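# Bring red foam block or yellow sponge to desk

## Task

Look at the shelves at the far end of the aisle. If a red foam block is there, move it onto the desk. If there is none, move the yellow sponge from the coffee table onto the desk instead. All other objects must stay on their shelf, table or counter. The task fails if the coffee table is not standing upright at the end, or if the robot has fallen or is left tilted. The chosen object must rest on the desk on its own; if the robot is still what keeps it there, it does not count.

## Robot and tools

Robot: a Hello Robot Stretch 3 with a single arm. It has a two-wheel base (0.33 m long, 0.34 m wide), a lift that rides up a mast, and a telescoping arm that reaches out to the robot's RIGHT. The base cannot move sideways, so to bring the gripper forward or back you drive the base. An on-the-spot turn pivots around the point midway between the drive wheels, 0.05 m behind the front edge. With the arm retracted and the wrist folded, the turn sweeps a circle of radius 0.28 m. An unfolded, level gripper sticks out past that circle.

Frames: base frame has its origin on the floor between the drive wheels, x forward, y left, z up. The odometry frame is the base frame as it was at scene start. hand_pose is reported in the base frame at the point where the closed fingertips meet. With all wrist joints at zero, its x axis points up, y back along the arm toward the mast, and z to the robot's rear.

Tool execute_actions: arguments are actions (a list holding exactly one action, or empty to just read state and images) and cameras (a list drawn from head_camera, nav_camera, wrist_camera, all; omitted, null or ["all"] gives all, [] gives none). An action can contain base, joints, or both, plus an optional contact_limits. Everything in one action starts together and may finish at different times.
- base: exactly one command. {"translate_m": d} is a straight-line offset from the current position in metres, -1 to 1, positive forward. {"rotate_rad": d} is a turn offset in radians, -3.2 to 3.2, positive to the left (counter-clockwise seen from above). A base offset is measured from the base position in the most recent state report.
- joints: absolute targets, keyed by name. lift_m 0 to 1.1 (arm height on the mast). arm_m 0 to 0.52 (extension). wrist_yaw_rad -1.345 to 4.42 (0 = along the arm, positive toward the front, 3.0 = folded over the base). wrist_pitch_rad -1.57 to 0.451 (0 level, negative tips the fingers down). wrist_roll_rad -2.911 to 2.911 (0 = fingers side by side and level). gripper_m -0.089 to 0.179 (larger is wider; the real fingertip gap is 0.007 m smaller when nearly closed, 0.025 m smaller when fully open, and 0 below 0.007). head_pan_rad -3.953 to 1.73 (0 forward, positive left, -1.57 looks along the arm). head_tilt_rad -1.53 to 0.419 (negative looks down). Done tolerances are ±0.004 for lift, arm and gripper, ±0.02 for yaw, roll and head, ±0.05 for pitch. A joint or base you leave out of an action may keep pushing toward its earlier target without the status saying so. An unknown key or an out-of-range value makes the call rejected, and nothing moves. No action runs longer than 15 s.
- contact_limits: {"arm_m": effort percent 1-100}. The arm motion stops with contact_stop once its effort reaches roughly that value (a negative reading when retracting). Lower values are gentler, but a value too low stops the arm immediately. The limit also caps the arm's holding force until your next action. Values above the maximum are reduced to it.

Tool wait: seconds 0 to 10. It commands nothing and returns the same output as an empty action. Tool zoom_image: camera plus region [x0,y0,x1,y1] in pixels of that camera's latest full image, origin at top left, region at most 504x504. Tool finished_scene: scene number (1 or 2). It ends the scene permanently and reports success. Replying without any tool call ends all scenes. If a result reports a stop, the remaining execute_actions, wait and finished_scene calls in that same reply are skipped.

Results: base_status and joint_status say how each motion ended. For the base, done means the wheels turned the commanded amount, even if they slipped. off_target means it stopped short and may still be pushing. After contact_stop, time_out or torque_fault, the old target is dropped. After a contact stop, the arm or lift goes slack until you command it again; a slack lift can sink under load, or be pushed upward if you close the fingers on a surface. The base, wrist and head have no contact stop. A wrist servo pushed hard for several seconds goes limp for 10 s (torque_fault). on_its_own describes joints you did not command; its held at value is the target being held, not the current position. lidar_m gives 12 distances in 30-degree sectors from the base origin, 1st straight ahead, counting counter-clockwise (4th left, 7th behind, 10th right). It scans one plane 0.17 m up, covers 0.15-12 m, shows - for nothing seen, misses glass and thin legs, and parts of it are blocked by the robot itself. wrist_depth_mm and head_depth_mm are 7x7 grids of median depth in mm (45-1000 and 280-4000), and the head grid is sideways like the head image. base_odometry comes from the wheels only; heading runs -3.142 to 3.142, positive left. turned_by_wheels and turned_by_imu give the turn since the last result. base_tilt is in degrees, forward/right positive, with up to about 4 degrees of fixed bias. motor_effort is percent of maximum, positive toward higher joint values, with the peak in brackets. The readings are biased and noisy. A positive wheel effort pushes the robot forward. A rest effort outside its range suggests a load or contact. Camera calibration (K, distortion, T_world_to_cam mapping the base frame to the camera) is supplied, and updated values appear when they change.

Speed: the base reaches 0.30 m/s and 1.9 rad/s only when stowed (lift below 0.30, arm below 0.03, yaw above 2.54); otherwise 0.10 m/s and 0.63 rad/s.

Gripping: close to a gripper_m below the object's width, since lower values squeeze harder. Too hard triggers a stall guard that can let the object slip; to squeeze again, send a different value. To release, open at least 0.02 above the value where contact happened. Neither the reading nor done confirms that you are holding anything.

Safety: fold or unfold the wrist only with lift 0.32-0.95, pitch -0.4 and roll near 0; once folded, the lift may go down to 0.25. If yaw is below -0.4, keep pitch at -0.5 or lower. Arm pushes against something solid with the gripper above about 0.45 m, or a second push after a contact stop, can tip the robot. So can driving while holding or hooking something that can't move, or snagging furniture, especially when reversing. If that happens, reverse the last move in small steps, pull the gripper free, and lower the lift to about 0.2 if the lean remains. Avoid drops, slams, hard hits and knocking things over, and keep the coffee table upright. Loose objects may occasionally be nudged by outside forces. In scene 2, finished_scene's result gives the new task; if you resume from a summary, first send an empty action.

Each tool is called after "Call:" by a JSON object that holds its "name" and its "arguments", one argument or row to a line.

## Session

Call:
{"name": "execute_actions", "arguments": {
  "actions": []
}}

Scene clock: 0.00 s.
base_odometry: x=+0.000 y=+0.000 heading=+0.000 (m, m, rad; odometry frame)
turned_by_wheels: +0.000 (rad since the last result)
turned_by_imu: +0.000 (rad since the last result)
base_tilt: forward=+0.6 right=+0.9 (deg)
lidar_m: 1.49 1.20 1.16 1.27 1.85 1.05 1.44 1.63 2.55 1.86 1.57 1.49
head_depth_mm: 1792 1813 1821 1840 1852 1433 1434 / 1895 1937 1948 1965 1980 1437 1982 / 2012 2087 2091 2111 2145 2145 2113 / 1932 2002 2012 1994 2008 2008 1978 / 1735 1743 1751 1742 1758 1758 1751 / 1545 1552 1549 1548 1539 1534 1552 / 1358 1351 1346 1353 1363 1371 1367
base_status: not commanded
joint_positions: lift_m=+0.378 arm_m=+0.002 wrist_yaw_rad=+3.047 wrist_pitch_rad=-0.562 wrist_roll_rad=-0.018 gripper_m=+0.037 head_pan_rad=+0.016 head_tilt_rad=+0.007
joint_status: not commanded
motor_effort: left_wheel=+0 right_wheel=-1 lift_m=+24 arm_m=+0 wrist_yaw_rad=+1 wrist_pitch_rad=+3 wrist_roll_rad=+0 gripper_m=+0 head_pan_rad=+2 head_tilt_rad=+1 (%)
hand_pose: x=-0.0020 y=+0.0565 z=+0.3598 quat_wxyz=(+0.227, +0.682, +0.166, +0.676) (m; base frame)
wrist_depth_mm: - - - - - - 919 / - - - - - - 997 / 916 934 - 925 940 923 925 / 746 751 743 750 756 769 763 / 630 636 628 635 664 648 646 / 549 569 - - 557 553 559 / 483 - - - 487 492 487
pictures: head_camera (sideways: a quarter turn clockwise sets it upright), nav_camera (sideways: a quarter turn counterclockwise sets it upright), wrist_camera
Images, in order (width x height): head_camera 896x504, nav_camera 672x504, wrist_camera 644x364.

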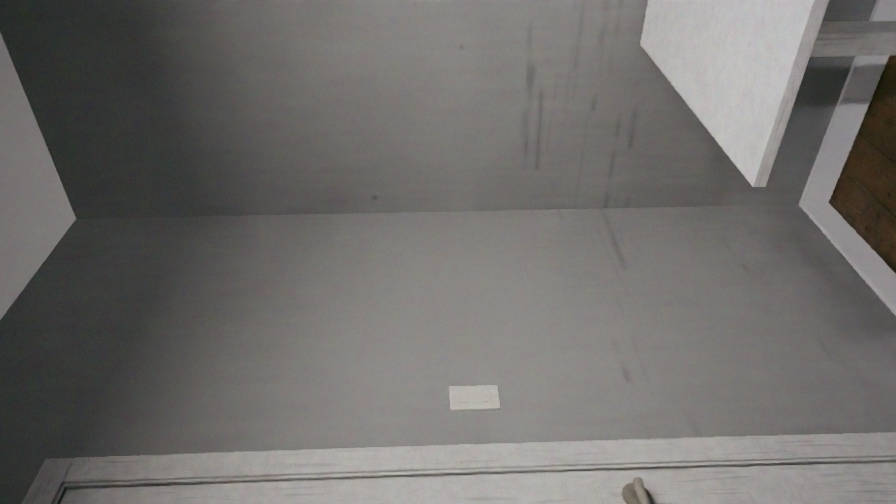

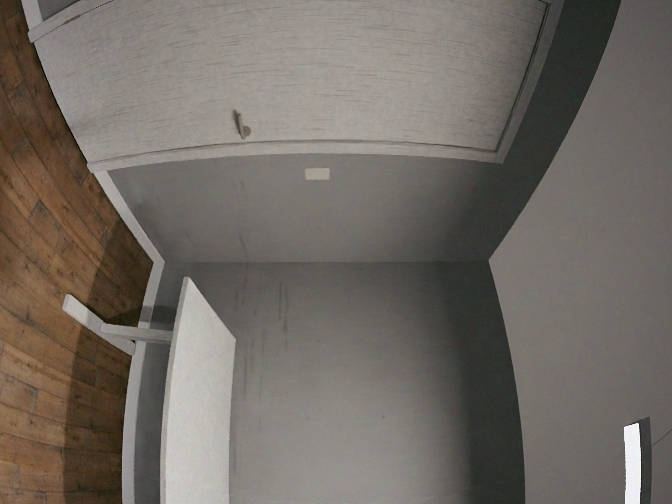

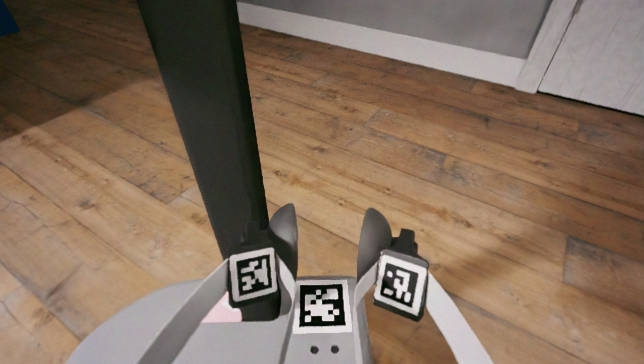

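Call:
{"name": "execute_actions", "arguments": {
  "actions": [
    {"joints":{"head_pan_rad":-1.6,"head_tilt_rad":-0.4}}
  ],
  "cameras": ["nav_camera"]
}}

Call:
{"name": "execute_actions", "arguments": {
  "actions": [
    {"joints":{"head_pan_rad":-3.6,"head_tilt_rad":-0.4}}
  ],
  "cameras": ["nav_camera"]
}}

Call:
{"name": "execute_actions", "arguments": {
  "actions": [
    {"joints":{"head_pan_rad":1.5,"head_tilt_rad":-0.4}}
  ],
  "cameras": ["nav_camera"]
}}

Scene clock: 4.43 s.
base_odometry: x=+0.000 y=+0.000 heading=+0.000 (m, m, rad; odometry frame)
turned_by_wheels: +0.000 (rad since the last result)
turned_by_imu: +0.000 (rad since the last result)
base_tilt: forward=+0.7 right=+0.8 (deg)
lidar_m: 1.49 1.20 1.17 1.27 1.84 1.05 1.44 1.62 2.55 1.85 1.57 1.49
head_depth_mm: 2244 2399 2601 2774 2198 1690 1382 / 2394 2554 2751 2889 2206 1700 1379 / 2547 2719 2939 2969 2198 1706 1386 / 2705 2882 3087 2677 2212 1718 1396 / 2563 2733 2836 2363 2188 1726 1406 / 2274 2383 2528 2423 2263 1740 1396 / 2039 2126 2225 2276 2267 1695 1414
base_status: not commanded
joint_positions: lift_m=+0.378 arm_m=+0.002 wrist_yaw_rad=+3.047 wrist_pitch_rad=-0.562 wrist_roll_rad=-0.018 gripper_m=+0.037 head_pan_rad=-1.593 head_tilt_rad=-0.395
joint_status: all done
motor_effort: left_wheel=+0(0) right_wheel=-1(1) lift_m=+24(24) arm_m=+0(0) wrist_yaw_rad=+1(0) wrist_pitch_rad=+4(3) wrist_roll_rad=+0(0) gripper_m=+0(0) head_pan_rad=-2(31) head_tilt_rad=-1(17) (%)
hand_pose: x=-0.0020 y=+0.0565 z=+0.3598 quat_wxyz=(+0.227, +0.682, +0.166, +0.676) (m; base frame)
wrist_depth_mm: - - - - - - 926 / - - - - - - 993 / 915 900 - 926 925 948 931 / 744 747 744 757 758 756 764 / 632 632 635 642 674 642 643 / 549 565 - - 554 560 560 / 486 - - - 487 491 487
pictures: nav_camera (sideways: a quarter turn counterclockwise sets it upright)
camera_calibration (this result's frames):
nav_camera: T_world_to_cam=[[-0.036717, -0.347695, 0.936888, -1.17555], [-0.998481, 0.0512981, -0.0200933, 0.0845923], [-0.0410742, -0.936203, -0.34905, 0.418404], [0, 0, 0, 1]] pos_world=[0.0584866, -0.0213626, 1.24911]
Images, in order (width x height): nav_camera 672x504.

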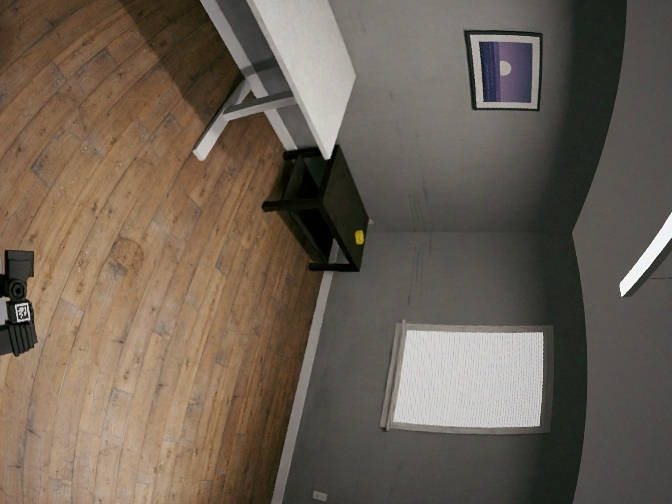

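Scene clock: 5.90 s.
base_odometry: x=+0.000 y=+0.000 heading=+0.000 (m, m, rad; odometry frame)
turned_by_wheels: +0.000 (rad since the last result)
turned_by_imu: +0.000 (rad since the last result)
base_tilt: forward=+0.7 right=+0.7 (deg)
lidar_m: 1.49 1.20 1.16 1.27 1.85 1.05 1.44 1.62 2.55 1.86 1.57 1.49
head_depth_mm: 1658 1794 1940 2106 2174 1680 1376 / 871 934 1024 1136 1266 1589 1381 / 887 950 1030 1124 1242 1381 1392 / 899 967 1049 1147 1267 1406 1393 / 913 985 1072 1172 1302 1487 1397 / 939 2453 3023 3039 2266 1737 1402 / 2600 2355 2164 2226 2081 1747 1414
base_status: not commanded
joint_positions: lift_m=+0.378 arm_m=+0.002 wrist_yaw_rad=+3.047 wrist_pitch_rad=-0.562 wrist_roll_rad=-0.018 gripper_m=+0.037 head_pan_rad=-3.593 head_tilt_rad=-0.395
joint_status: all done
motor_effort: left_wheel=+0(1) right_wheel=-1(1) lift_m=+24(24) arm_m=+0(0) wrist_yaw_rad=+1(0) wrist_pitch_rad=+3(3) wrist_roll_rad=+0(0) gripper_m=-1(1) head_pan_rad=-3(32) head_tilt_rad=-1(1) (%)
hand_pose: x=-0.0020 y=+0.0565 z=+0.3598 quat_wxyz=(+0.227, +0.682, +0.166, +0.676) (m; base frame)
wrist_depth_mm: - - - - - - 932 / - - - - - - 990 / 906 902 - 908 919 944 930 / 742 747 747 750 763 753 768 / 636 632 638 638 657 642 645 / 551 567 - - 562 559 559 / 482 - - - 486 490 492
pictures: nav_camera (sideways: a quarter turn counterclockwise sets it upright)
camera_calibration (this result's frames):
nav_camera: T_world_to_cam=[[-0.301063, 0.178167, 0.936812, -1.17384], [0.462161, 0.886569, -0.0200869, 0.075674], [-0.834127, 0.426911, -0.349255, 0.423507], [0, 0, 0, 1]] pos_world=[-0.0351149, -0.0387502, 1.2491]
Images, in order (width x height): nav_camera 672x504.

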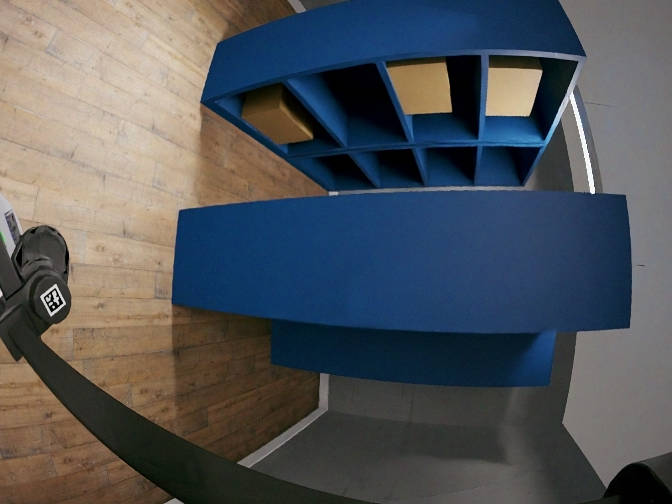

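Scene clock: 8.63 s.
base_odometry: x=+0.000 y=+0.000 heading=+0.000 (m, m, rad; odometry frame)
turned_by_wheels: +0.000 (rad since the last result)
turned_by_imu: +0.000 (rad since the last result)
base_tilt: forward=+0.7 right=+0.6 (deg)
lidar_m: 1.49 1.20 1.16 1.27 1.85 1.05 1.44 1.62 2.55 1.86 1.57 1.48
head_depth_mm: 1006 1073 1155 1245 1354 1473 1387 / 1056 1133 1220 1318 1438 1559 1388 / 1110 1195 1294 1414 1549 1641 1388 / 1176 1269 1382 1507 1670 1718 1390 / 1239 1350 1480 1637 1829 1730 1409 / 1321 1455 1595 1767 1995 1726 1417 / 1416 1551 1707 1939 2116 1735 1410
base_status: not commanded
joint_positions: lift_m=+0.378 arm_m=+0.002 wrist_yaw_rad=+3.047 wrist_pitch_rad=-0.562 wrist_roll_rad=-0.018 gripper_m=+0.037 head_pan_rad=+1.493 head_tilt_rad=-0.395
joint_status: all done
motor_effort: left_wheel=+0(1) right_wheel=-1(1) lift_m=+24(24) arm_m=+0(0) wrist_yaw_rad=+1(1) wrist_pitch_rad=+3(3) wrist_roll_rad=+0(0) gripper_m=+0(1) head_pan_rad=+3(31) head_tilt_rad=-2(2) (%)
hand_pose: x=-0.0020 y=+0.0565 z=+0.3598 quat_wxyz=(+0.227, +0.682, +0.166, +0.676) (m; base frame)
wrist_depth_mm: - - - - - - 937 / - - - - - - 977 / 910 921 - 921 937 948 950 / 745 752 737 750 766 753 751 / 625 637 639 641 668 640 646 / 549 569 - - 554 559 555 / 486 - - - 488 494 494
pictures: nav_camera (sideways: a quarter turn counterclockwise sets it upright)
camera_calibration (this result's frames):
nav_camera: T_world_to_cam=[[0.0561559, 0.345295, 0.936813, -1.17602], [0.994038, -0.107165, -0.0200869, 0.0724296], [0.0934572, 0.932356, -0.349255, 0.417849], [0, 0, 0, 1]] pos_world=[-0.0450083, 0.0242526, 1.2491]
Images, in order (width x height): nav_camera 672x504.

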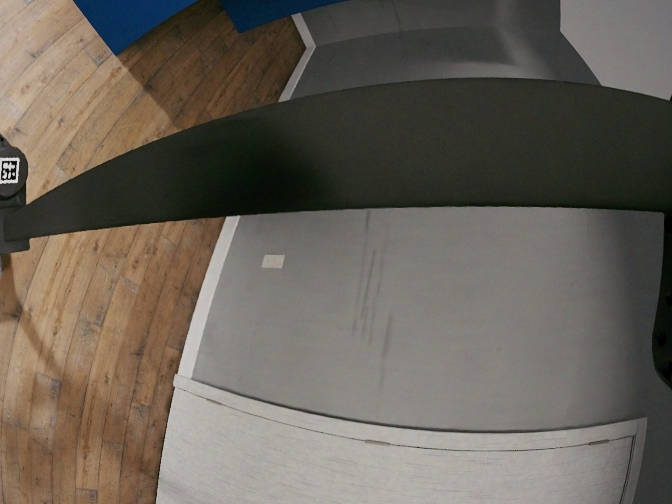

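Call:
{"name": "execute_actions", "arguments": {
  "actions": [
    {"base":{"rotate_rad":2.8},"joints":{"head_pan_rad":0,"head_tilt_rad":-0.4}}
  ],
  "cameras": ["nav_camera","head_camera"]
}}

Scene clock: 18.17 s.
base_odometry: x=+0.000 y=+0.000 heading=+2.800 (m, m, rad; odometry frame)
turned_by_wheels: +2.800 (rad since the last result)
turned_by_imu: +2.837 (rad since the last result)
base_tilt: forward=+0.7 right=+0.7 (deg)
lidar_m: 1.05 1.44 2.55 2.54 2.12 1.56 1.48 1.36 1.16 1.20 1.39 1.05
head_depth_mm: 844 903 977 1065 1187 1545 1370 / 865 927 1002 1095 1195 1324 1383 / 889 956 1037 1130 1241 1378 1390 / 913 982 1065 1172 1299 1448 1396 / 2625 2822 3057 3016 2229 1710 1405 / 1911 2014 2175 2255 2090 1736 1417 / 1808 1961 2214 2027 1903 1687 1412
base_status: done
joint_positions: lift_m=+0.378 arm_m=+0.002 wrist_yaw_rad=+3.047 wrist_pitch_rad=-0.562 wrist_roll_rad=-0.018 gripper_m=+0.037 head_pan_rad=+0.007 head_tilt_rad=-0.395
joint_status: all done
motor_effort: left_wheel=-1(5) right_wheel=+2(6) lift_m=+24(24) arm_m=+0(0) wrist_yaw_rad=+0(1) wrist_pitch_rad=+4(3) wrist_roll_rad=+0(0) gripper_m=-1(0) head_pan_rad=-2(30) head_tilt_rad=-1(2) (%)
hand_pose: x=-0.0020 y=+0.0565 z=+0.3598 quat_wxyz=(+0.227, +0.682, +0.166, +0.676) (m; base frame)
wrist_depth_mm: - - - - - - - / - - - - - - - / 917 900 - 930 922 926 929 / 741 743 734 757 760 766 760 / 631 636 641 636 656 643 648 / 550 564 - - 559 555 557 / 482 - - - 490 493 489
pictures: head_camera (sideways: a quarter turn clockwise sets it upright), nav_camera (sideways: a quarter turn counterclockwise sets it upright)
camera_calibration (this result's frames):
head_camera: T_world_to_cam=[[-0.406157, 0.00978506, -0.913751, 1.21485], [-0.0288951, 0.999305, 0.0235449, -0.0235652], [0.913346, 0.0359658, -0.405592, 0.480609], [0, 0, 0, 1]] pos_world=[0.0537776, -0.00562407, 1.30556]
nav_camera: T_world_to_cam=[[0.349006, -0.0265731, 0.936744, -1.17772], [-0.0222068, -0.999552, -0.0200811, 0.0786211], [0.936857, -0.0137936, -0.34944, 0.412945], [0, 0, 0, 1]] pos_world=[0.025906, 0.0529863, 1.2491]
Images, in order (width x height): head_camera 896x504, nav_camera 672x504.

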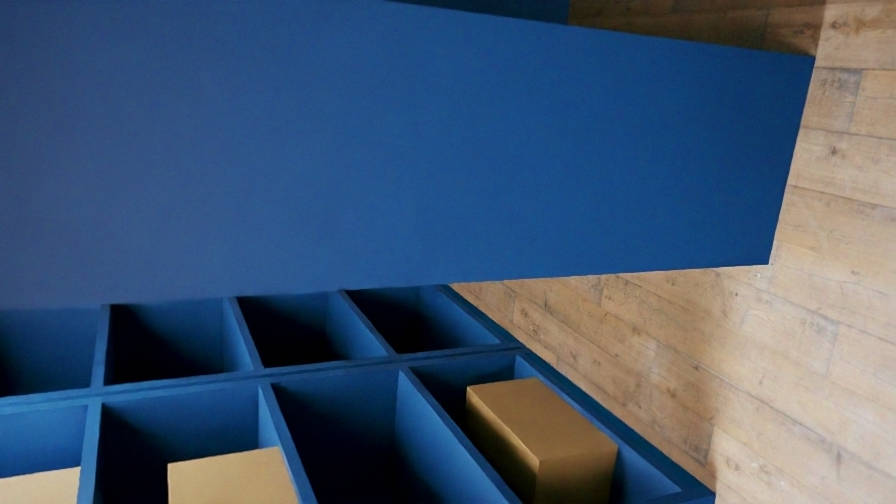

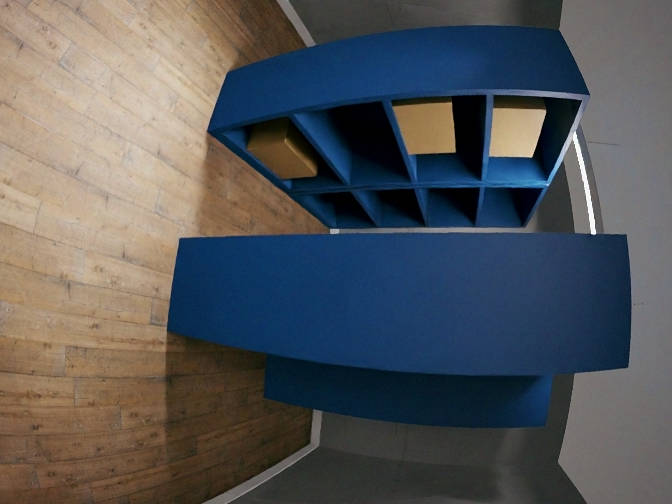

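Call:
{"name": "execute_actions", "arguments": {
  "actions": [
    {"base":{"rotate_rad":1.1}}
  ],
  "cameras": []
}}

Call:
{"name": "execute_actions", "arguments": {
  "actions": [
    {"base":{"translate_m":0.6}}
  ],
  "cameras": []
}}

Call:
{"name": "execute_actions", "arguments": {
  "actions": [
    {"base":{"rotate_rad":-0.8},"joints":{"head_tilt_rad":-0.25}}
  ],
  "cameras": ["nav_camera","head_camera"]
}}

Scene clock: 23.47 s.
base_odometry: x=+0.000 y=+0.000 heading=-2.383 (m, m, rad; odometry frame)
turned_by_wheels: +1.100 (rad since the last result)
turned_by_imu: +1.114 (rad since the last result)
base_tilt: forward=+0.7 right=+0.7 (deg)
lidar_m: 2.55 2.55 1.57 1.56 1.84 1.32 1.17 1.20 1.43 1.05 1.05 1.44
head_depth_mm: 2407 2593 2820 3019 2181 1698 1388 / 2353 2531 2767 2925 2200 1696 1383 / 2318 2506 2730 2875 2206 1706 1388 / 2265 2451 2661 2822 2237 1701 1397 / 2230 2402 2609 2801 2248 1724 1396 / 2190 2346 2523 2716 2266 1733 1409 / 2141 2296 2497 2674 2283 1756 1409
base_status: done
joint_positions: lift_m=+0.378 arm_m=+0.002 wrist_yaw_rad=+3.047 wrist_pitch_rad=-0.562 wrist_roll_rad=-0.018 gripper_m=+0.037 head_pan_rad=+0.007 head_tilt_rad=-0.395
joint_status: not commanded
motor_effort: left_wheel=-1(4) right_wheel=+1(6) lift_m=+24(24) arm_m=-1(0) wrist_yaw_rad=+1(1) wrist_pitch_rad=+3(3) wrist_roll_rad=+0(0) gripper_m=+1(1) head_pan_rad=-2(3) head_tilt_rad=-2(1) (%)
hand_pose: x=-0.0020 y=+0.0565 z=+0.3598 quat_wxyz=(+0.227, +0.682, +0.166, +0.676) (m; base frame)
wrist_depth_mm: - - - - - - - / - - - - - - - / 915 916 - 923 919 927 926 / 747 750 751 761 752 766 759 / 629 635 636 645 660 639 641 / 546 566 - - 558 552 556 / 483 - - - 490 490 496
pictures: none
No camera images: the call's "cameras" was empty. Leave "cameras" out to get every camera's image.

Scene clock: 30.70 s.
base_odometry: x=-0.436 y=-0.413 heading=-2.383 (m, m, rad; odometry frame)
turned_by_wheels: +0.000 (rad since the last result)
turned_by_imu: -0.001 (rad since the last result)
base_tilt: forward=+0.8 right=+0.8 (deg)
lidar_m: 1.97 1.97 1.58 1.53 1.96 1.87 1.76 1.78 1.04 0.95 1.01 1.12
head_depth_mm: 1836 1990 2159 2368 2187 1688 1381 / 1788 1937 2111 2302 2201 1699 1385 / 1763 1898 2054 2244 2203 1712 1393 / 1738 1852 2009 2185 2240 1711 1393 / 1704 1817 1974 2159 2234 1724 1397 / 1681 1781 1945 2078 2203 1734 1406 / 1641 1763 1878 2056 2183 1741 1412
base_status: done
joint_positions: lift_m=+0.378 arm_m=+0.002 wrist_yaw_rad=+3.047 wrist_pitch_rad=-0.562 wrist_roll_rad=-0.018 gripper_m=+0.037 head_pan_rad=+0.007 head_tilt_rad=-0.395
joint_status: not commanded
motor_effort: left_wheel=-1(3) right_wheel=+1(7) lift_m=+24(24) arm_m=+0(1) wrist_yaw_rad=+1(0) wrist_pitch_rad=+3(3) wrist_roll_rad=+0(0) gripper_m=+0(0) head_pan_rad=-3(2) head_tilt_rad=-2(1) (%)
hand_pose: x=-0.0020 y=+0.0565 z=+0.3598 quat_wxyz=(+0.227, +0.682, +0.166, +0.676) (m; base frame)
wrist_depth_mm: - - - - - - - / - - - - - - - / 910 892 - 918 914 926 941 / 750 749 742 749 750 758 766 / 642 638 638 636 656 637 647 / 552 563 - - 557 560 562 / 488 - - - 493 488 498
pictures: none
No camera images: the call's "cameras" was empty. Leave "cameras" out to get every camera's image.

Scene clock: 32.93 s.
base_odometry: x=-0.436 y=-0.413 heading=+3.100 (m, m, rad; odometry frame)
turned_by_wheels: -0.800 (rad since the last result)
turned_by_imu: -0.810 (rad since the last result)
base_tilt: forward=+0.7 right=+0.7 (deg)
lidar_m: 1.01 2.02 1.97 2.07 2.01 1.52 1.86 1.81 1.76 1.86 0.95 0.97
head_depth_mm: 1157 1643 1387 1824 1810 1817 1549 / 877 952 1057 1118 1451 1460 1466 / 892 938 993 1053 1118 1202 1285 / 949 1000 1062 1127 1213 1303 1408 / 1014 1078 1150 1228 1315 1450 1494 / 2411 2535 2692 2824 2732 2016 1589 / 2242 2309 2378 2467 2531 2043 1585
base_status: done
joint_positions: lift_m=+0.378 arm_m=+0.002 wrist_yaw_rad=+3.047 wrist_pitch_rad=-0.562 wrist_roll_rad=-0.018 gripper_m=+0.037 head_pan_rad=+0.007 head_tilt_rad=-0.260
joint_status: all done
motor_effort: left_wheel=+1(5) right_wheel=-2(6) lift_m=+24(23) arm_m=-1(1) wrist_yaw_rad=+1(0) wrist_pitch_rad=+4(4) wrist_roll_rad=+0(0) gripper_m=-1(0) head_pan_rad=-3(2) head_tilt_rad=+3(13) (%)
hand_pose: x=-0.0020 y=+0.0565 z=+0.3598 quat_wxyz=(+0.227, +0.682, +0.166, +0.676) (m; base frame)
wrist_depth_mm: - - - - - - - / - - - - - - - / 906 916 - 933 924 923 939 / 739 745 742 751 757 763 761 / 635 633 629 645 664 643 646 / 543 570 - - 562 559 560 / 486 - - - 489 488 495
pictures: head_camera (sideways: a quarter turn clockwise sets it upright), nav_camera (sideways: a quarter turn counterclockwise sets it upright)
camera_calibration (this result's frames):
head_camera: T_world_to_cam=[[-0.279778, 0.0107213, -0.960005, 1.27446], [-0.0317451, 0.999288, 0.0204116, -0.0194725], [0.95954, 0.0361862, -0.279239, 0.315889], [0, 0, 0, 1]] pos_world=[0.052841, -0.00563613, 1.3121]
nav_camera: T_world_to_cam=[[0.220057, -0.0275208, 0.975099, -1.22703], [-0.0193591, -0.999528, -0.0238414, 0.0835031], [0.975295, -0.0136305, -0.220486, 0.244877], [0, 0, 0, 1]] pos_world=[0.0328063, 0.0530326, 1.25246]
Images, in order (width x height): head_camera 896x504, nav_camera 672x504.

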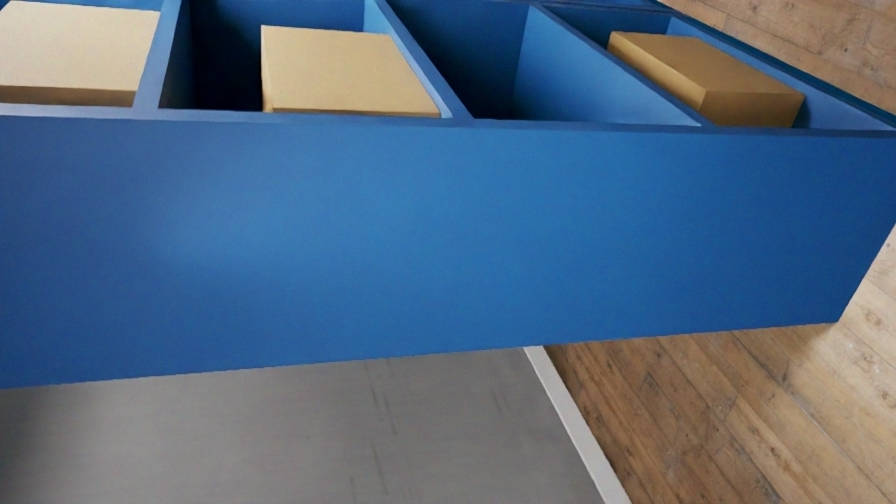

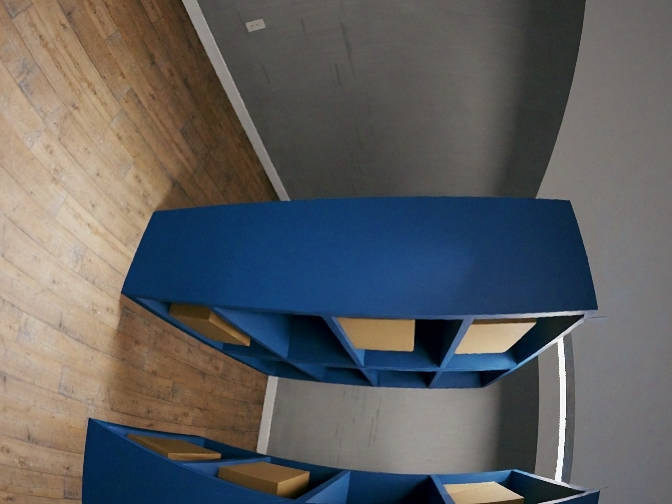

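Call:
{"name": "execute_actions", "arguments": {
  "actions": [
    {"base":{"rotate_rad":-1.3}}
  ],
  "cameras": []
}}

Call:
{"name": "execute_actions", "arguments": {
  "actions": [
    {"base":{"translate_m":0.45}}
  ],
  "cameras": []
}}

Call:
{"name": "execute_actions", "arguments": {
  "actions": [
    {"base":{"rotate_rad":1.4}}
  ],
  "cameras": ["nav_camera","head_camera"]
}}

Scene clock: 38.87 s.
base_odometry: x=-0.436 y=-0.413 heading=+1.800 (m, m, rad; odometry frame)
turned_by_wheels: -1.300 (rad since the last result)
turned_by_imu: -1.316 (rad since the last result)
base_tilt: forward=+0.7 right=+0.6 (deg)
lidar_m: 1.04 0.95 1.01 1.11 1.96 1.97 1.58 1.52 1.96 1.86 1.75 1.78
head_depth_mm: 1795 1884 1950 2050 2165 1986 1553 / 1967 2051 2145 2276 2361 1990 1545 / 2150 2265 2398 2535 2610 1988 1557 / 2390 2540 2696 2902 2777 1993 1557 / 2611 2726 1090 1141 1196 1264 1340 / 916 953 1000 1043 1092 1146 1205 / 856 888 928 963 1006 1054 1105
base_status: done
joint_positions: lift_m=+0.378 arm_m=+0.002 wrist_yaw_rad=+3.047 wrist_pitch_rad=-0.562 wrist_roll_rad=-0.018 gripper_m=+0.037 head_pan_rad=+0.007 head_tilt_rad=-0.260
joint_status: not commanded
motor_effort: left_wheel=+2(5) right_wheel=-3(7) lift_m=+24(24) arm_m=-1(0) wrist_yaw_rad=+1(1) wrist_pitch_rad=+4(3) wrist_roll_rad=+0(0) gripper_m=-1(0) head_pan_rad=-2(2) head_tilt_rad=+4(3) (%)
hand_pose: x=-0.0020 y=+0.0565 z=+0.3598 quat_wxyz=(+0.227, +0.682, +0.166, +0.676) (m; base frame)
wrist_depth_mm: - - - - - - - / - - - - - - - / 910 931 - 914 917 941 931 / 744 754 733 762 756 764 769 / 631 628 639 640 661 639 644 / 546 565 - - 558 558 562 / 478 - - - 492 491 490
pictures: none
No camera images: the call's "cameras" was empty. Leave "cameras" out to get every camera's image.

Scene clock: 44.60 s.
base_odometry: x=-0.538 y=+0.026 heading=+1.800 (m, m, rad; odometry frame)
turned_by_wheels: +0.000 (rad since the last result)
turned_by_imu: -0.001 (rad since the last result)
base_tilt: forward=+0.7 right=+0.8 (deg)
lidar_m: 0.67 0.60 0.60 0.92 2.26 2.27 2.02 1.90 2.01 1.65 1.48 1.48
head_depth_mm: 1476 1546 1611 1697 1778 1826 1549 / 1606 1683 1779 1871 1976 1983 1560 / 1766 1869 1982 2094 2228 2005 1545 / 1967 2092 2222 2382 2501 2004 1560 / 2198 2359 2543 2764 2793 1934 1525 / 2375 607 628 653 685 719 760 / 537 558 580 604 630 659 694
base_status: done
joint_positions: lift_m=+0.378 arm_m=+0.002 wrist_yaw_rad=+3.047 wrist_pitch_rad=-0.562 wrist_roll_rad=-0.018 gripper_m=+0.037 head_pan_rad=+0.007 head_tilt_rad=-0.260
joint_status: not commanded
motor_effort: left_wheel=+1(7) right_wheel=-3(4) lift_m=+24(25) arm_m=-1(1) wrist_yaw_rad=+0(1) wrist_pitch_rad=+4(3) wrist_roll_rad=+0(0) gripper_m=-1(1) head_pan_rad=-2(2) head_tilt_rad=+3(3) (%)
hand_pose: x=-0.0020 y=+0.0565 z=+0.3598 quat_wxyz=(+0.227, +0.682, +0.166, +0.676) (m; base frame)
wrist_depth_mm: - - - - - - 474 / - - - - - - 506 / 924 914 - 923 917 878 533 / 760 749 733 758 754 701 568 / 629 646 638 642 662 642 599 / 545 566 - - 557 558 558 / 485 - - - 486 491 492
pictures: none
No camera images: the call's "cameras" was empty. Leave "cameras" out to get every camera's image.

Scene clock: 47.77 s.
base_odometry: x=-0.538 y=+0.026 heading=-3.083 (m, m, rad; odometry frame)
turned_by_wheels: +1.400 (rad since the last result)
turned_by_imu: +1.418 (rad since the last result)
base_tilt: forward=+0.8 right=+0.7 (deg)
lidar_m: 0.92 1.00 2.27 2.46 1.90 2.01 1.83 1.49 1.47 1.61 0.60 0.60
head_depth_mm: 2095 2291 2350 2471 2465 1981 1555 / 1426 1484 1577 1692 1772 1856 1559 / 1127 1498 1278 1784 1631 1567 1515 / 992 1427 1108 1172 1640 1358 1422 / 907 1361 986 1014 1563 1136 1160 / 790 825 880 940 1027 1122 1236 / 836 896 973 1063 1170 1305 1448
base_status: done
joint_positions: lift_m=+0.378 arm_m=+0.002 wrist_yaw_rad=+3.047 wrist_pitch_rad=-0.562 wrist_roll_rad=-0.018 gripper_m=+0.037 head_pan_rad=+0.007 head_tilt_rad=-0.260
joint_status: not commanded
motor_effort: left_wheel=-1(4) right_wheel=+1(6) lift_m=+24(24) arm_m=-1(1) wrist_yaw_rad=+0(1) wrist_pitch_rad=+4(3) wrist_roll_rad=+0(0) gripper_m=+1(1) head_pan_rad=-3(1) head_tilt_rad=+3(4) (%)
hand_pose: x=-0.0020 y=+0.0564 z=+0.3598 quat_wxyz=(+0.227, +0.682, +0.166, +0.676) (m; base frame)
wrist_depth_mm: - - - - - - - / - - - - - - - / 915 916 - 925 912 937 932 / 741 747 738 751 764 752 761 / 627 639 639 641 665 648 650 / 550 560 - - 554 561 564 / 484 - - - 489 496 491
pictures: head_camera (sideways: a quarter turn clockwise sets it upright), nav_camera (sideways: a quarter turn counterclockwise sets it upright)
camera_calibration (this result's frames):
head_camera: T_world_to_cam=[[-0.279419, 0.0107266, -0.960109, 1.2746], [-0.0317428, 0.999288, 0.0204024, -0.0194605], [0.959644, 0.0361773, -0.27888, 0.315421], [0, 0, 0, 1]] pos_world=[0.0528371, -0.00563662, 1.31212]
nav_camera: T_world_to_cam=[[0.219692, -0.0275256, 0.975181, -1.22714], [-0.0193601, -0.999528, -0.0238513, 0.083516], [0.975377, -0.0136397, -0.220121, 0.244402], [0, 0, 0, 1]] pos_world=[0.0328254, 0.0530324, 1.25247]
Images, in order (width x height): head_camera 896x504, nav_camera 672x504.

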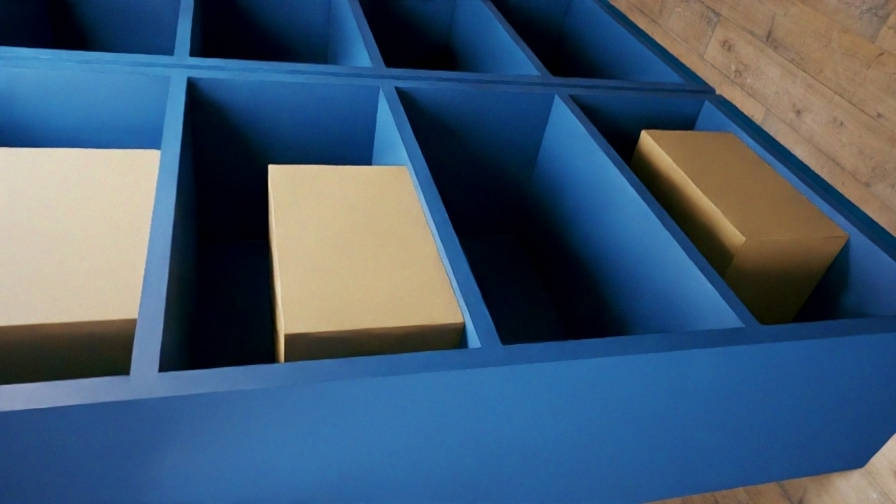

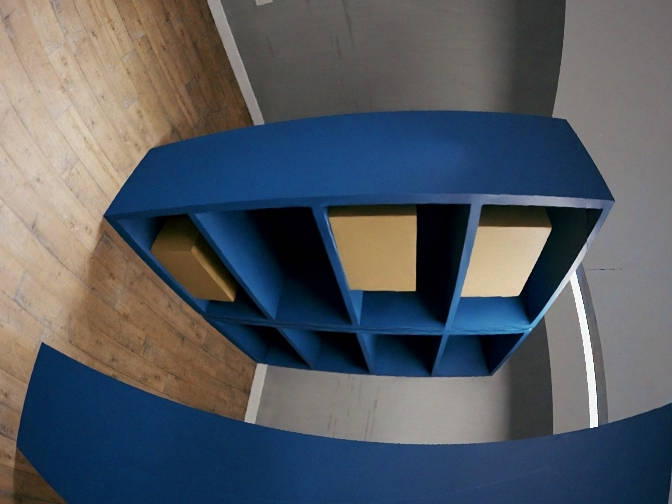

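Call:
{"name": "execute_actions", "arguments": {
  "actions": [
    {"base":{"rotate_rad":-0.4}}
  ],
  "cameras": ["nav_camera","head_camera"]
}}

Scene clock: 50.83 s.
base_odometry: x=-0.538 y=+0.026 heading=+2.800 (m, m, rad; odometry frame)
turned_by_wheels: -0.400 (rad since the last result)
turned_by_imu: -0.405 (rad since the last result)
base_tilt: forward=+0.7 right=+0.7 (deg)
lidar_m: 0.60 0.92 1.20 2.27 2.02 1.90 2.01 1.69 1.48 1.48 0.69 0.60
head_depth_mm: 470 492 520 548 581 618 661 / 482 506 533 566 602 640 685 / 2189 2319 2445 2616 2611 1910 1513 / 2252 2367 2509 2668 2664 1996 1568 / 2188 2400 2473 2297 1991 1898 1567 / 1427 1499 1590 1694 1756 1616 1512 / 1167 1498 1209 1278 1673 1327 1336
base_status: done
joint_positions: lift_m=+0.378 arm_m=+0.002 wrist_yaw_rad=+3.047 wrist_pitch_rad=-0.562 wrist_roll_rad=-0.018 gripper_m=+0.037 head_pan_rad=+0.007 head_tilt_rad=-0.260
joint_status: not commanded
motor_effort: left_wheel=+1(5) right_wheel=-2(6) lift_m=+23(24) arm_m=-1(1) wrist_yaw_rad=+0(1) wrist_pitch_rad=+3(3) wrist_roll_rad=+0(0) gripper_m=-1(0) head_pan_rad=-3(3) head_tilt_rad=+3(3) (%)
hand_pose: x=-0.0020 y=+0.0564 z=+0.3598 quat_wxyz=(+0.227, +0.682, +0.166, +0.676) (m; base frame)
wrist_depth_mm: - - - - - - - / - - - - - - - / 916 911 - 916 907 933 906 / 741 750 742 762 767 764 759 / 629 626 639 637 664 637 642 / 549 566 - - 556 552 558 / 483 - - - 490 485 494
pictures: head_camera (sideways: a quarter turn clockwise sets it upright), nav_camera (sideways: a quarter turn counterclockwise sets it upright)
camera_calibration (this result's frames):
head_camera: T_world_to_cam=[[-0.279419, 0.0107287, -0.960109, 1.2746], [-0.0317355, 0.999288, 0.0204024, -0.0194605], [0.959645, 0.0361704, -0.278879, 0.315421], [0, 0, 0, 1]] pos_world=[0.0528371, -0.00563696, 1.31212]
nav_camera: T_world_to_cam=[[0.219692, -0.0275272, 0.975181, -1.22714], [-0.0193674, -0.999528, -0.0238513, 0.0835161], [0.975377, -0.0136468, -0.220121, 0.244402], [0, 0, 0, 1]] pos_world=[0.0328258, 0.0530323, 1.25247]
Images, in order (width x height): head_camera 896x504, nav_camera 672x504.

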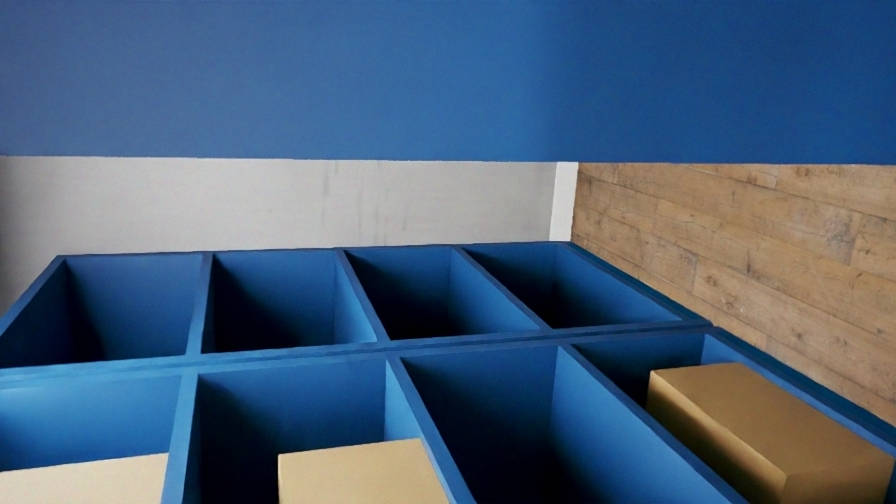

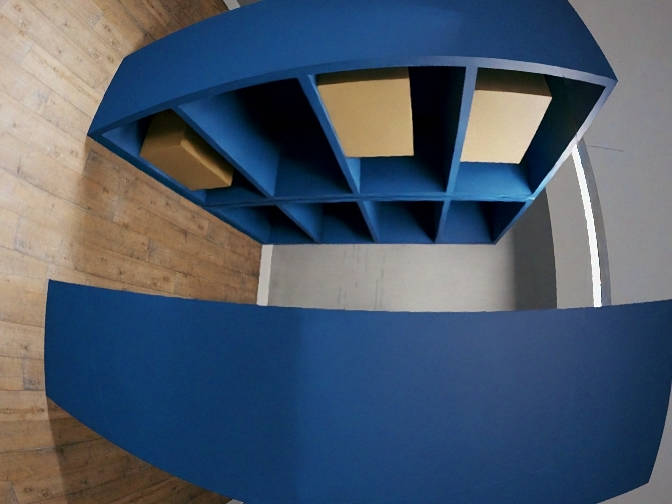

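Call:
{"name": "execute_actions", "arguments": {
  "actions": [
    {"base":{"rotate_rad":1.2}}
  ],
  "cameras": []
}}

Call:
{"name": "execute_actions", "arguments": {
  "actions": [
    {"base":{"translate_m":0.35}}
  ],
  "cameras": []
}}

Call:
{"name": "execute_actions", "arguments": {
  "actions": [
    {"base":{"rotate_rad":-0.9}}
  ],
  "cameras": ["nav_camera"]
}}

Scene clock: 56.63 s.
base_odometry: x=-0.538 y=+0.026 heading=-2.283 (m, m, rad; odometry frame)
turned_by_wheels: +1.200 (rad since the last result)
turned_by_imu: +1.215 (rad since the last result)
base_tilt: forward=+0.7 right=+0.6 (deg)
lidar_m: 2.27 2.29 2.02 1.90 2.32 1.57 1.48 1.51 0.64 0.60 1.15 0.92
head_depth_mm: 2080 2184 2323 2462 2586 1977 1503 / 2069 2166 2294 2452 2536 1994 1560 / 2056 2157 2277 2408 2525 2000 1565 / 2021 2121 2246 2392 2534 2001 1569 / 1999 2113 2234 2336 2511 2024 1574 / 1994 2092 2201 2341 2479 2006 1587 / 1967 2084 2191 2326 2438 2030 1578
base_status: done
joint_positions: lift_m=+0.378 arm_m=+0.002 wrist_yaw_rad=+3.047 wrist_pitch_rad=-0.562 wrist_roll_rad=-0.018 gripper_m=+0.037 head_pan_rad=+0.007 head_tilt_rad=-0.260
joint_status: not commanded
motor_effort: left_wheel=-1(4) right_wheel=+1(6) lift_m=+24(24) arm_m=-1(1) wrist_yaw_rad=+1(1) wrist_pitch_rad=+3(3) wrist_roll_rad=+0(0) gripper_m=-2(1) head_pan_rad=-3(2) head_tilt_rad=+4(3) (%)
hand_pose: x=-0.0020 y=+0.0564 z=+0.3598 quat_wxyz=(+0.227, +0.682, +0.166, +0.676) (m; base frame)
wrist_depth_mm: - - - - - - - / - - - - - - - / 911 916 - 928 933 936 943 / 741 742 736 763 754 759 768 / 626 636 638 633 667 644 645 / 550 566 - - 559 551 557 / 486 - - - 487 491 491
pictures: none
No camera images: the call's "cameras" was empty. Leave "cameras" out to get every camera's image.

Scene clock: 61.37 s.
base_odometry: x=-0.767 y=-0.239 heading=-2.283 (m, m, rad; odometry frame)
turned_by_wheels: +0.000 (rad since the last result)
turned_by_imu: -0.001 (rad since the last result)
base_tilt: forward=+0.7 right=+0.7 (deg)
lidar_m: 1.92 1.95 1.89 1.89 2.20 1.94 1.83 0.89 0.62 0.80 0.66 0.72
head_depth_mm: 1753 1835 1959 2056 2211 1966 1545 / 1730 1831 1942 2049 2192 1985 1552 / 1720 1809 1922 2025 2155 1993 1563 / 1706 1790 1879 2020 2139 2002 1573 / 1693 1776 1879 1985 2123 2028 1567 / 1672 1763 1848 1954 2085 2019 1576 / 1663 1746 1844 1961 2080 2027 1590
base_status: done
joint_positions: lift_m=+0.378 arm_m=+0.002 wrist_yaw_rad=+3.047 wrist_pitch_rad=-0.562 wrist_roll_rad=-0.018 gripper_m=+0.037 head_pan_rad=+0.007 head_tilt_rad=-0.260
joint_status: not commanded
motor_effort: left_wheel=-1(4) right_wheel=+1(7) lift_m=+23(24) arm_m=-1(1) wrist_yaw_rad=+1(1) wrist_pitch_rad=+3(3) wrist_roll_rad=+0(0) gripper_m=+0(1) head_pan_rad=-1(3) head_tilt_rad=+3(3) (%)
hand_pose: x=-0.0020 y=+0.0564 z=+0.3598 quat_wxyz=(+0.227, +0.682, +0.166, +0.676) (m; base frame)
wrist_depth_mm: - - - - - - - / - - - - - - - / 912 915 - 908 926 934 951 / 743 757 745 749 752 764 763 / 629 637 640 645 664 644 645 / 551 565 - - 556 559 560 / 484 - - - 492 491 491
pictures: none
No camera images: the call's "cameras" was empty. Leave "cameras" out to get every camera's image.

Scene clock: 63.77 s.
base_odometry: x=-0.767 y=-0.239 heading=+3.100 (m, m, rad; odometry frame)
turned_by_wheels: -0.900 (rad since the last result)
turned_by_imu: -0.911 (rad since the last result)
base_tilt: forward=+0.7 right=+0.8 (deg)
lidar_m: 0.66 0.83 1.92 2.01 2.36 1.89 2.20 1.87 1.83 0.77 0.62 1.27
head_depth_mm: 1218 1300 1374 1450 1535 1660 1542 / 807 1378 958 983 1581 1270 1295 / 681 1464 788 797 1464 1170 993 / 560 592 623 663 706 754 817 / 588 624 665 709 763 826 895 / 630 671 720 772 837 910 999 / 680 729 785 849 925 1016 1491
base_status: done
joint_positions: lift_m=+0.378 arm_m=+0.002 wrist_yaw_rad=+3.047 wrist_pitch_rad=-0.562 wrist_roll_rad=-0.018 gripper_m=+0.037 head_pan_rad=+0.007 head_tilt_rad=-0.260
joint_status: not commanded
motor_effort: left_wheel=+2(6) right_wheel=-3(7) lift_m=+23(24) arm_m=-1(1) wrist_yaw_rad=+1(1) wrist_pitch_rad=+3(3) wrist_roll_rad=+0(0) gripper_m=+0(0) head_pan_rad=-2(3) head_tilt_rad=+3(3) (%)
hand_pose: x=-0.0020 y=+0.0564 z=+0.3598 quat_wxyz=(+0.227, +0.682, +0.166, +0.676) (m; base frame)
wrist_depth_mm: - - - - - - - / - - - - - - - / 912 924 - 935 934 927 957 / 747 751 740 750 761 763 766 / 633 641 638 646 659 641 644 / 547 562 - - 563 556 552 / 485 - - - 490 489 492
pictures: nav_camera (sideways: a quarter turn counterclockwise sets it upright)
camera_calibration (this result's frames):
nav_camera: T_world_to_cam=[[0.219633, -0.0275285, 0.975194, -1.22716], [-0.0193701, -0.999528, -0.0238529, 0.0835182], [0.97539, -0.0136507, -0.220062, 0.244325], [0, 0, 0, 1]] pos_world=[0.032829, 0.0530322, 1.25247]
Images, in order (width x height): nav_camera 672x504.

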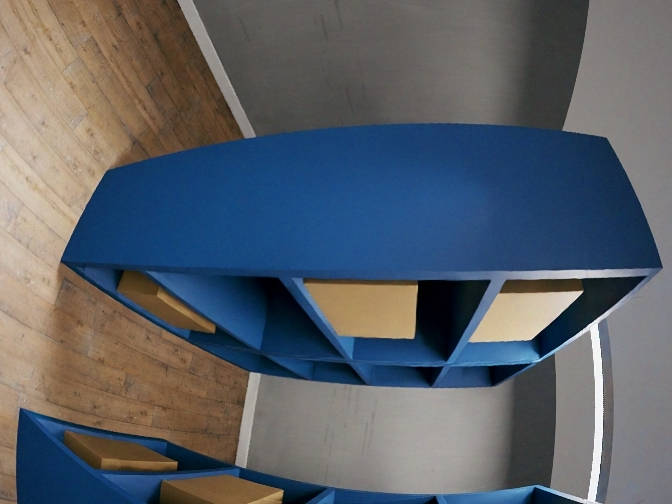

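Call:
{"name": "execute_actions", "arguments": {
  "actions": [
    {"base":{"rotate_rad":-0.75}}
  ],
  "cameras": []
}}

Call:
{"name": "execute_actions", "arguments": {
  "actions": [
    {"base":{"translate_m":0.3}}
  ],
  "cameras": []
}}

Call:
{"name": "execute_actions", "arguments": {
  "actions": [
    {"base":{"rotate_rad":0.5},"joints":{"head_pan_rad":-0.3}}
  ],
  "cameras": ["nav_camera","head_camera"]
}}

Scene clock: 68.70 s.
base_odometry: x=-0.767 y=-0.239 heading=+2.350 (m, m, rad; odometry frame)
turned_by_wheels: -0.750 (rad since the last result)
turned_by_imu: -0.759 (rad since the last result)
base_tilt: forward=+0.8 right=+0.8 (deg)
lidar_m: 0.62 0.66 0.68 1.92 1.93 2.34 1.89 2.20 2.02 1.82 1.83 0.62
head_depth_mm: 492 519 546 580 619 663 712 / 688 1376 1447 985 742 1012 865 / 874 1358 1431 1191 1189 1142 1259 / 1289 1373 2379 2512 2512 1861 1563 / 2163 2280 2382 2516 2637 2008 1577 / 2110 2216 2343 2472 2611 2035 1583 / 2082 2173 2262 2400 2439 1877 1579
base_status: done
joint_positions: lift_m=+0.378 arm_m=+0.002 wrist_yaw_rad=+3.047 wrist_pitch_rad=-0.562 wrist_roll_rad=-0.018 gripper_m=+0.037 head_pan_rad=+0.007 head_tilt_rad=-0.260
joint_status: not commanded
motor_effort: left_wheel=+2(5) right_wheel=-3(7) lift_m=+24(24) arm_m=-1(1) wrist_yaw_rad=+1(1) wrist_pitch_rad=+3(4) wrist_roll_rad=+0(0) gripper_m=+0(0) head_pan_rad=-2(2) head_tilt_rad=+4(4) (%)
hand_pose: x=-0.0020 y=+0.0564 z=+0.3598 quat_wxyz=(+0.227, +0.682, +0.166, +0.676) (m; base frame)
wrist_depth_mm: - - - - - 751 554 / - - - - - 790 590 / 906 911 - 921 927 794 716 / 741 753 740 760 755 733 725 / 627 636 632 640 658 637 641 / 547 562 - - 554 555 558 / 482 - - - 493 492 491
pictures: none
No camera images: the call's "cameras" was empty. Leave "cameras" out to get every camera's image.

Scene clock: 72.93 s.
base_odometry: x=-0.978 y=-0.026 heading=+2.350 (m, m, rad; odometry frame)
turned_by_wheels: +0.000 (rad since the last result)
turned_by_imu: -0.001 (rad since the last result)
base_tilt: forward=+0.7 right=+0.8 (deg)
lidar_m: 0.51 0.77 0.49 0.62 1.99 2.40 2.18 2.43 1.94 1.77 0.48 0.33
head_depth_mm: 426 1111 1167 1058 655 476 726 / 495 1087 1148 1073 661 705 722 / 670 1067 1128 1086 952 907 944 / 1017 1072 1137 2200 2348 1853 1484 / 1877 1971 2102 2225 2353 2017 1561 / 1855 1952 2050 2175 2293 2020 1583 / 1831 1914 1996 2107 2240 1986 1593
base_status: done
joint_positions: lift_m=+0.378 arm_m=+0.002 wrist_yaw_rad=+3.047 wrist_pitch_rad=-0.562 wrist_roll_rad=-0.018 gripper_m=+0.037 head_pan_rad=+0.007 head_tilt_rad=-0.260
joint_status: not commanded
motor_effort: left_wheel=+1(6) right_wheel=-3(5) lift_m=+24(23) arm_m=-1(1) wrist_yaw_rad=+1(0) wrist_pitch_rad=+3(3) wrist_roll_rad=+0(0) gripper_m=-1(0) head_pan_rad=-2(2) head_tilt_rad=+4(3) (%)
hand_pose: x=-0.0020 y=+0.0564 z=+0.3598 quat_wxyz=(+0.227, +0.682, +0.166, +0.676) (m; base frame)
wrist_depth_mm: - - - - 570 720 592 / - - - - 606 771 647 / 921 915 - 931 718 748 733 / 752 747 739 759 709 735 773 / 633 636 643 653 661 640 644 / 548 566 - - 557 556 561 / 486 - - - 498 494 489
pictures: none
No camera images: the call's "cameras" was empty. Leave "cameras" out to get every camera's image.

Scene clock: 74.67 s.
base_odometry: x=-0.978 y=-0.026 heading=+2.850 (m, m, rad; odometry frame)
turned_by_wheels: +0.500 (rad since the last result)
turned_by_imu: +0.506 (rad since the last result)
base_tilt: forward=+0.7 right=+0.7 (deg)
lidar_m: 0.79 0.49 0.59 1.98 2.36 2.18 2.44 1.97 1.76 0.49 0.33 0.51
head_depth_mm: 735 1022 1077 1055 784 820 799 / 1856 1922 1102 1170 1248 1273 1386 / 1863 1975 2080 2228 2369 1997 1575 / 1889 1986 2107 2209 2376 1995 1558 / 1876 1988 2112 2217 2357 2014 1571 / 1871 1947 2065 2180 1872 1865 1486 / 1836 1260 1152 1188 1254 1251 1207
base_status: done
joint_positions: lift_m=+0.378 arm_m=+0.002 wrist_yaw_rad=+3.047 wrist_pitch_rad=-0.562 wrist_roll_rad=-0.018 gripper_m=+0.037 head_pan_rad=-0.293 head_tilt_rad=-0.260
joint_status: all done
motor_effort: left_wheel=-1(4) right_wheel=+2(6) lift_m=+24(24) arm_m=-1(1) wrist_yaw_rad=+1(0) wrist_pitch_rad=+3(3) wrist_roll_rad=+0(0) gripper_m=-1(0) head_pan_rad=-2(19) head_tilt_rad=+3(3) (%)
hand_pose: x=-0.0020 y=+0.0564 z=+0.3598 quat_wxyz=(+0.227, +0.682, +0.166, +0.676) (m; base frame)
wrist_depth_mm: - - - - - - 509 / - - - - - - 486 / 906 913 - 928 936 854 463 / 738 758 734 766 756 722 532 / 632 637 636 641 665 620 566 / 550 561 - - 556 563 563 / 484 - - - 488 492 491
pictures: head_camera (sideways: a quarter turn clockwise sets it upright), nav_camera (sideways: a quarter turn counterclockwise sets it upright)
camera_calibration (this result's frames):
head_camera: T_world_to_cam=[[-0.263693, 0.0927742, -0.960135, 1.27454], [0.264903, 0.964059, 0.0204001, -0.0212671], [0.92752, -0.248963, -0.278792, 0.315503], [0, 0, 0, 1]] pos_world=[0.0490847, -0.0191928, 1.31212]
nav_camera: T_world_to_cam=[[0.201668, -0.0911771, 0.975201, -1.22705], [-0.313795, -0.949191, -0.0238537, 0.0853152], [0.927827, -0.301203, -0.220032, 0.244576], [0, 0, 0, 1]] pos_world=[0.0473046, 0.0427681, 1.25247]
Images, in order (width x height): head_camera 896x504, nav_camera 672x504.

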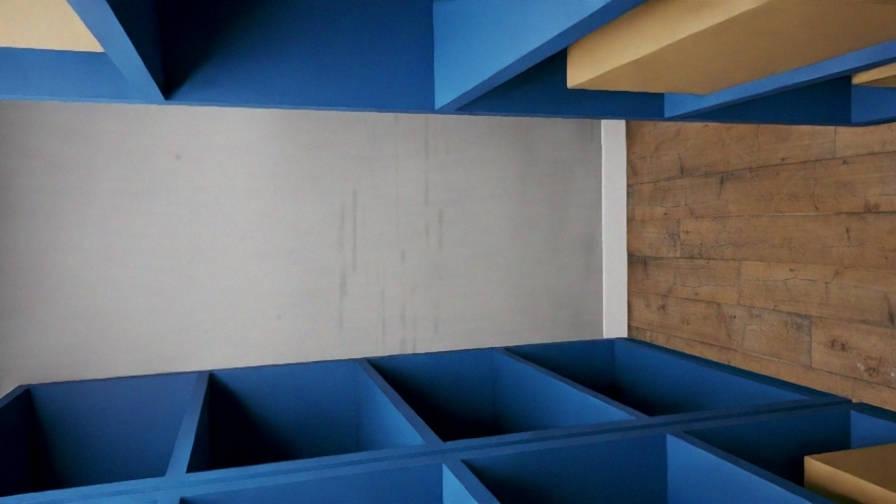

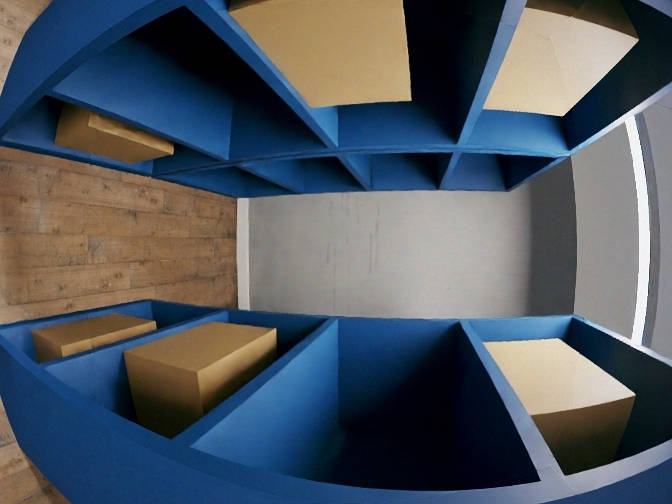

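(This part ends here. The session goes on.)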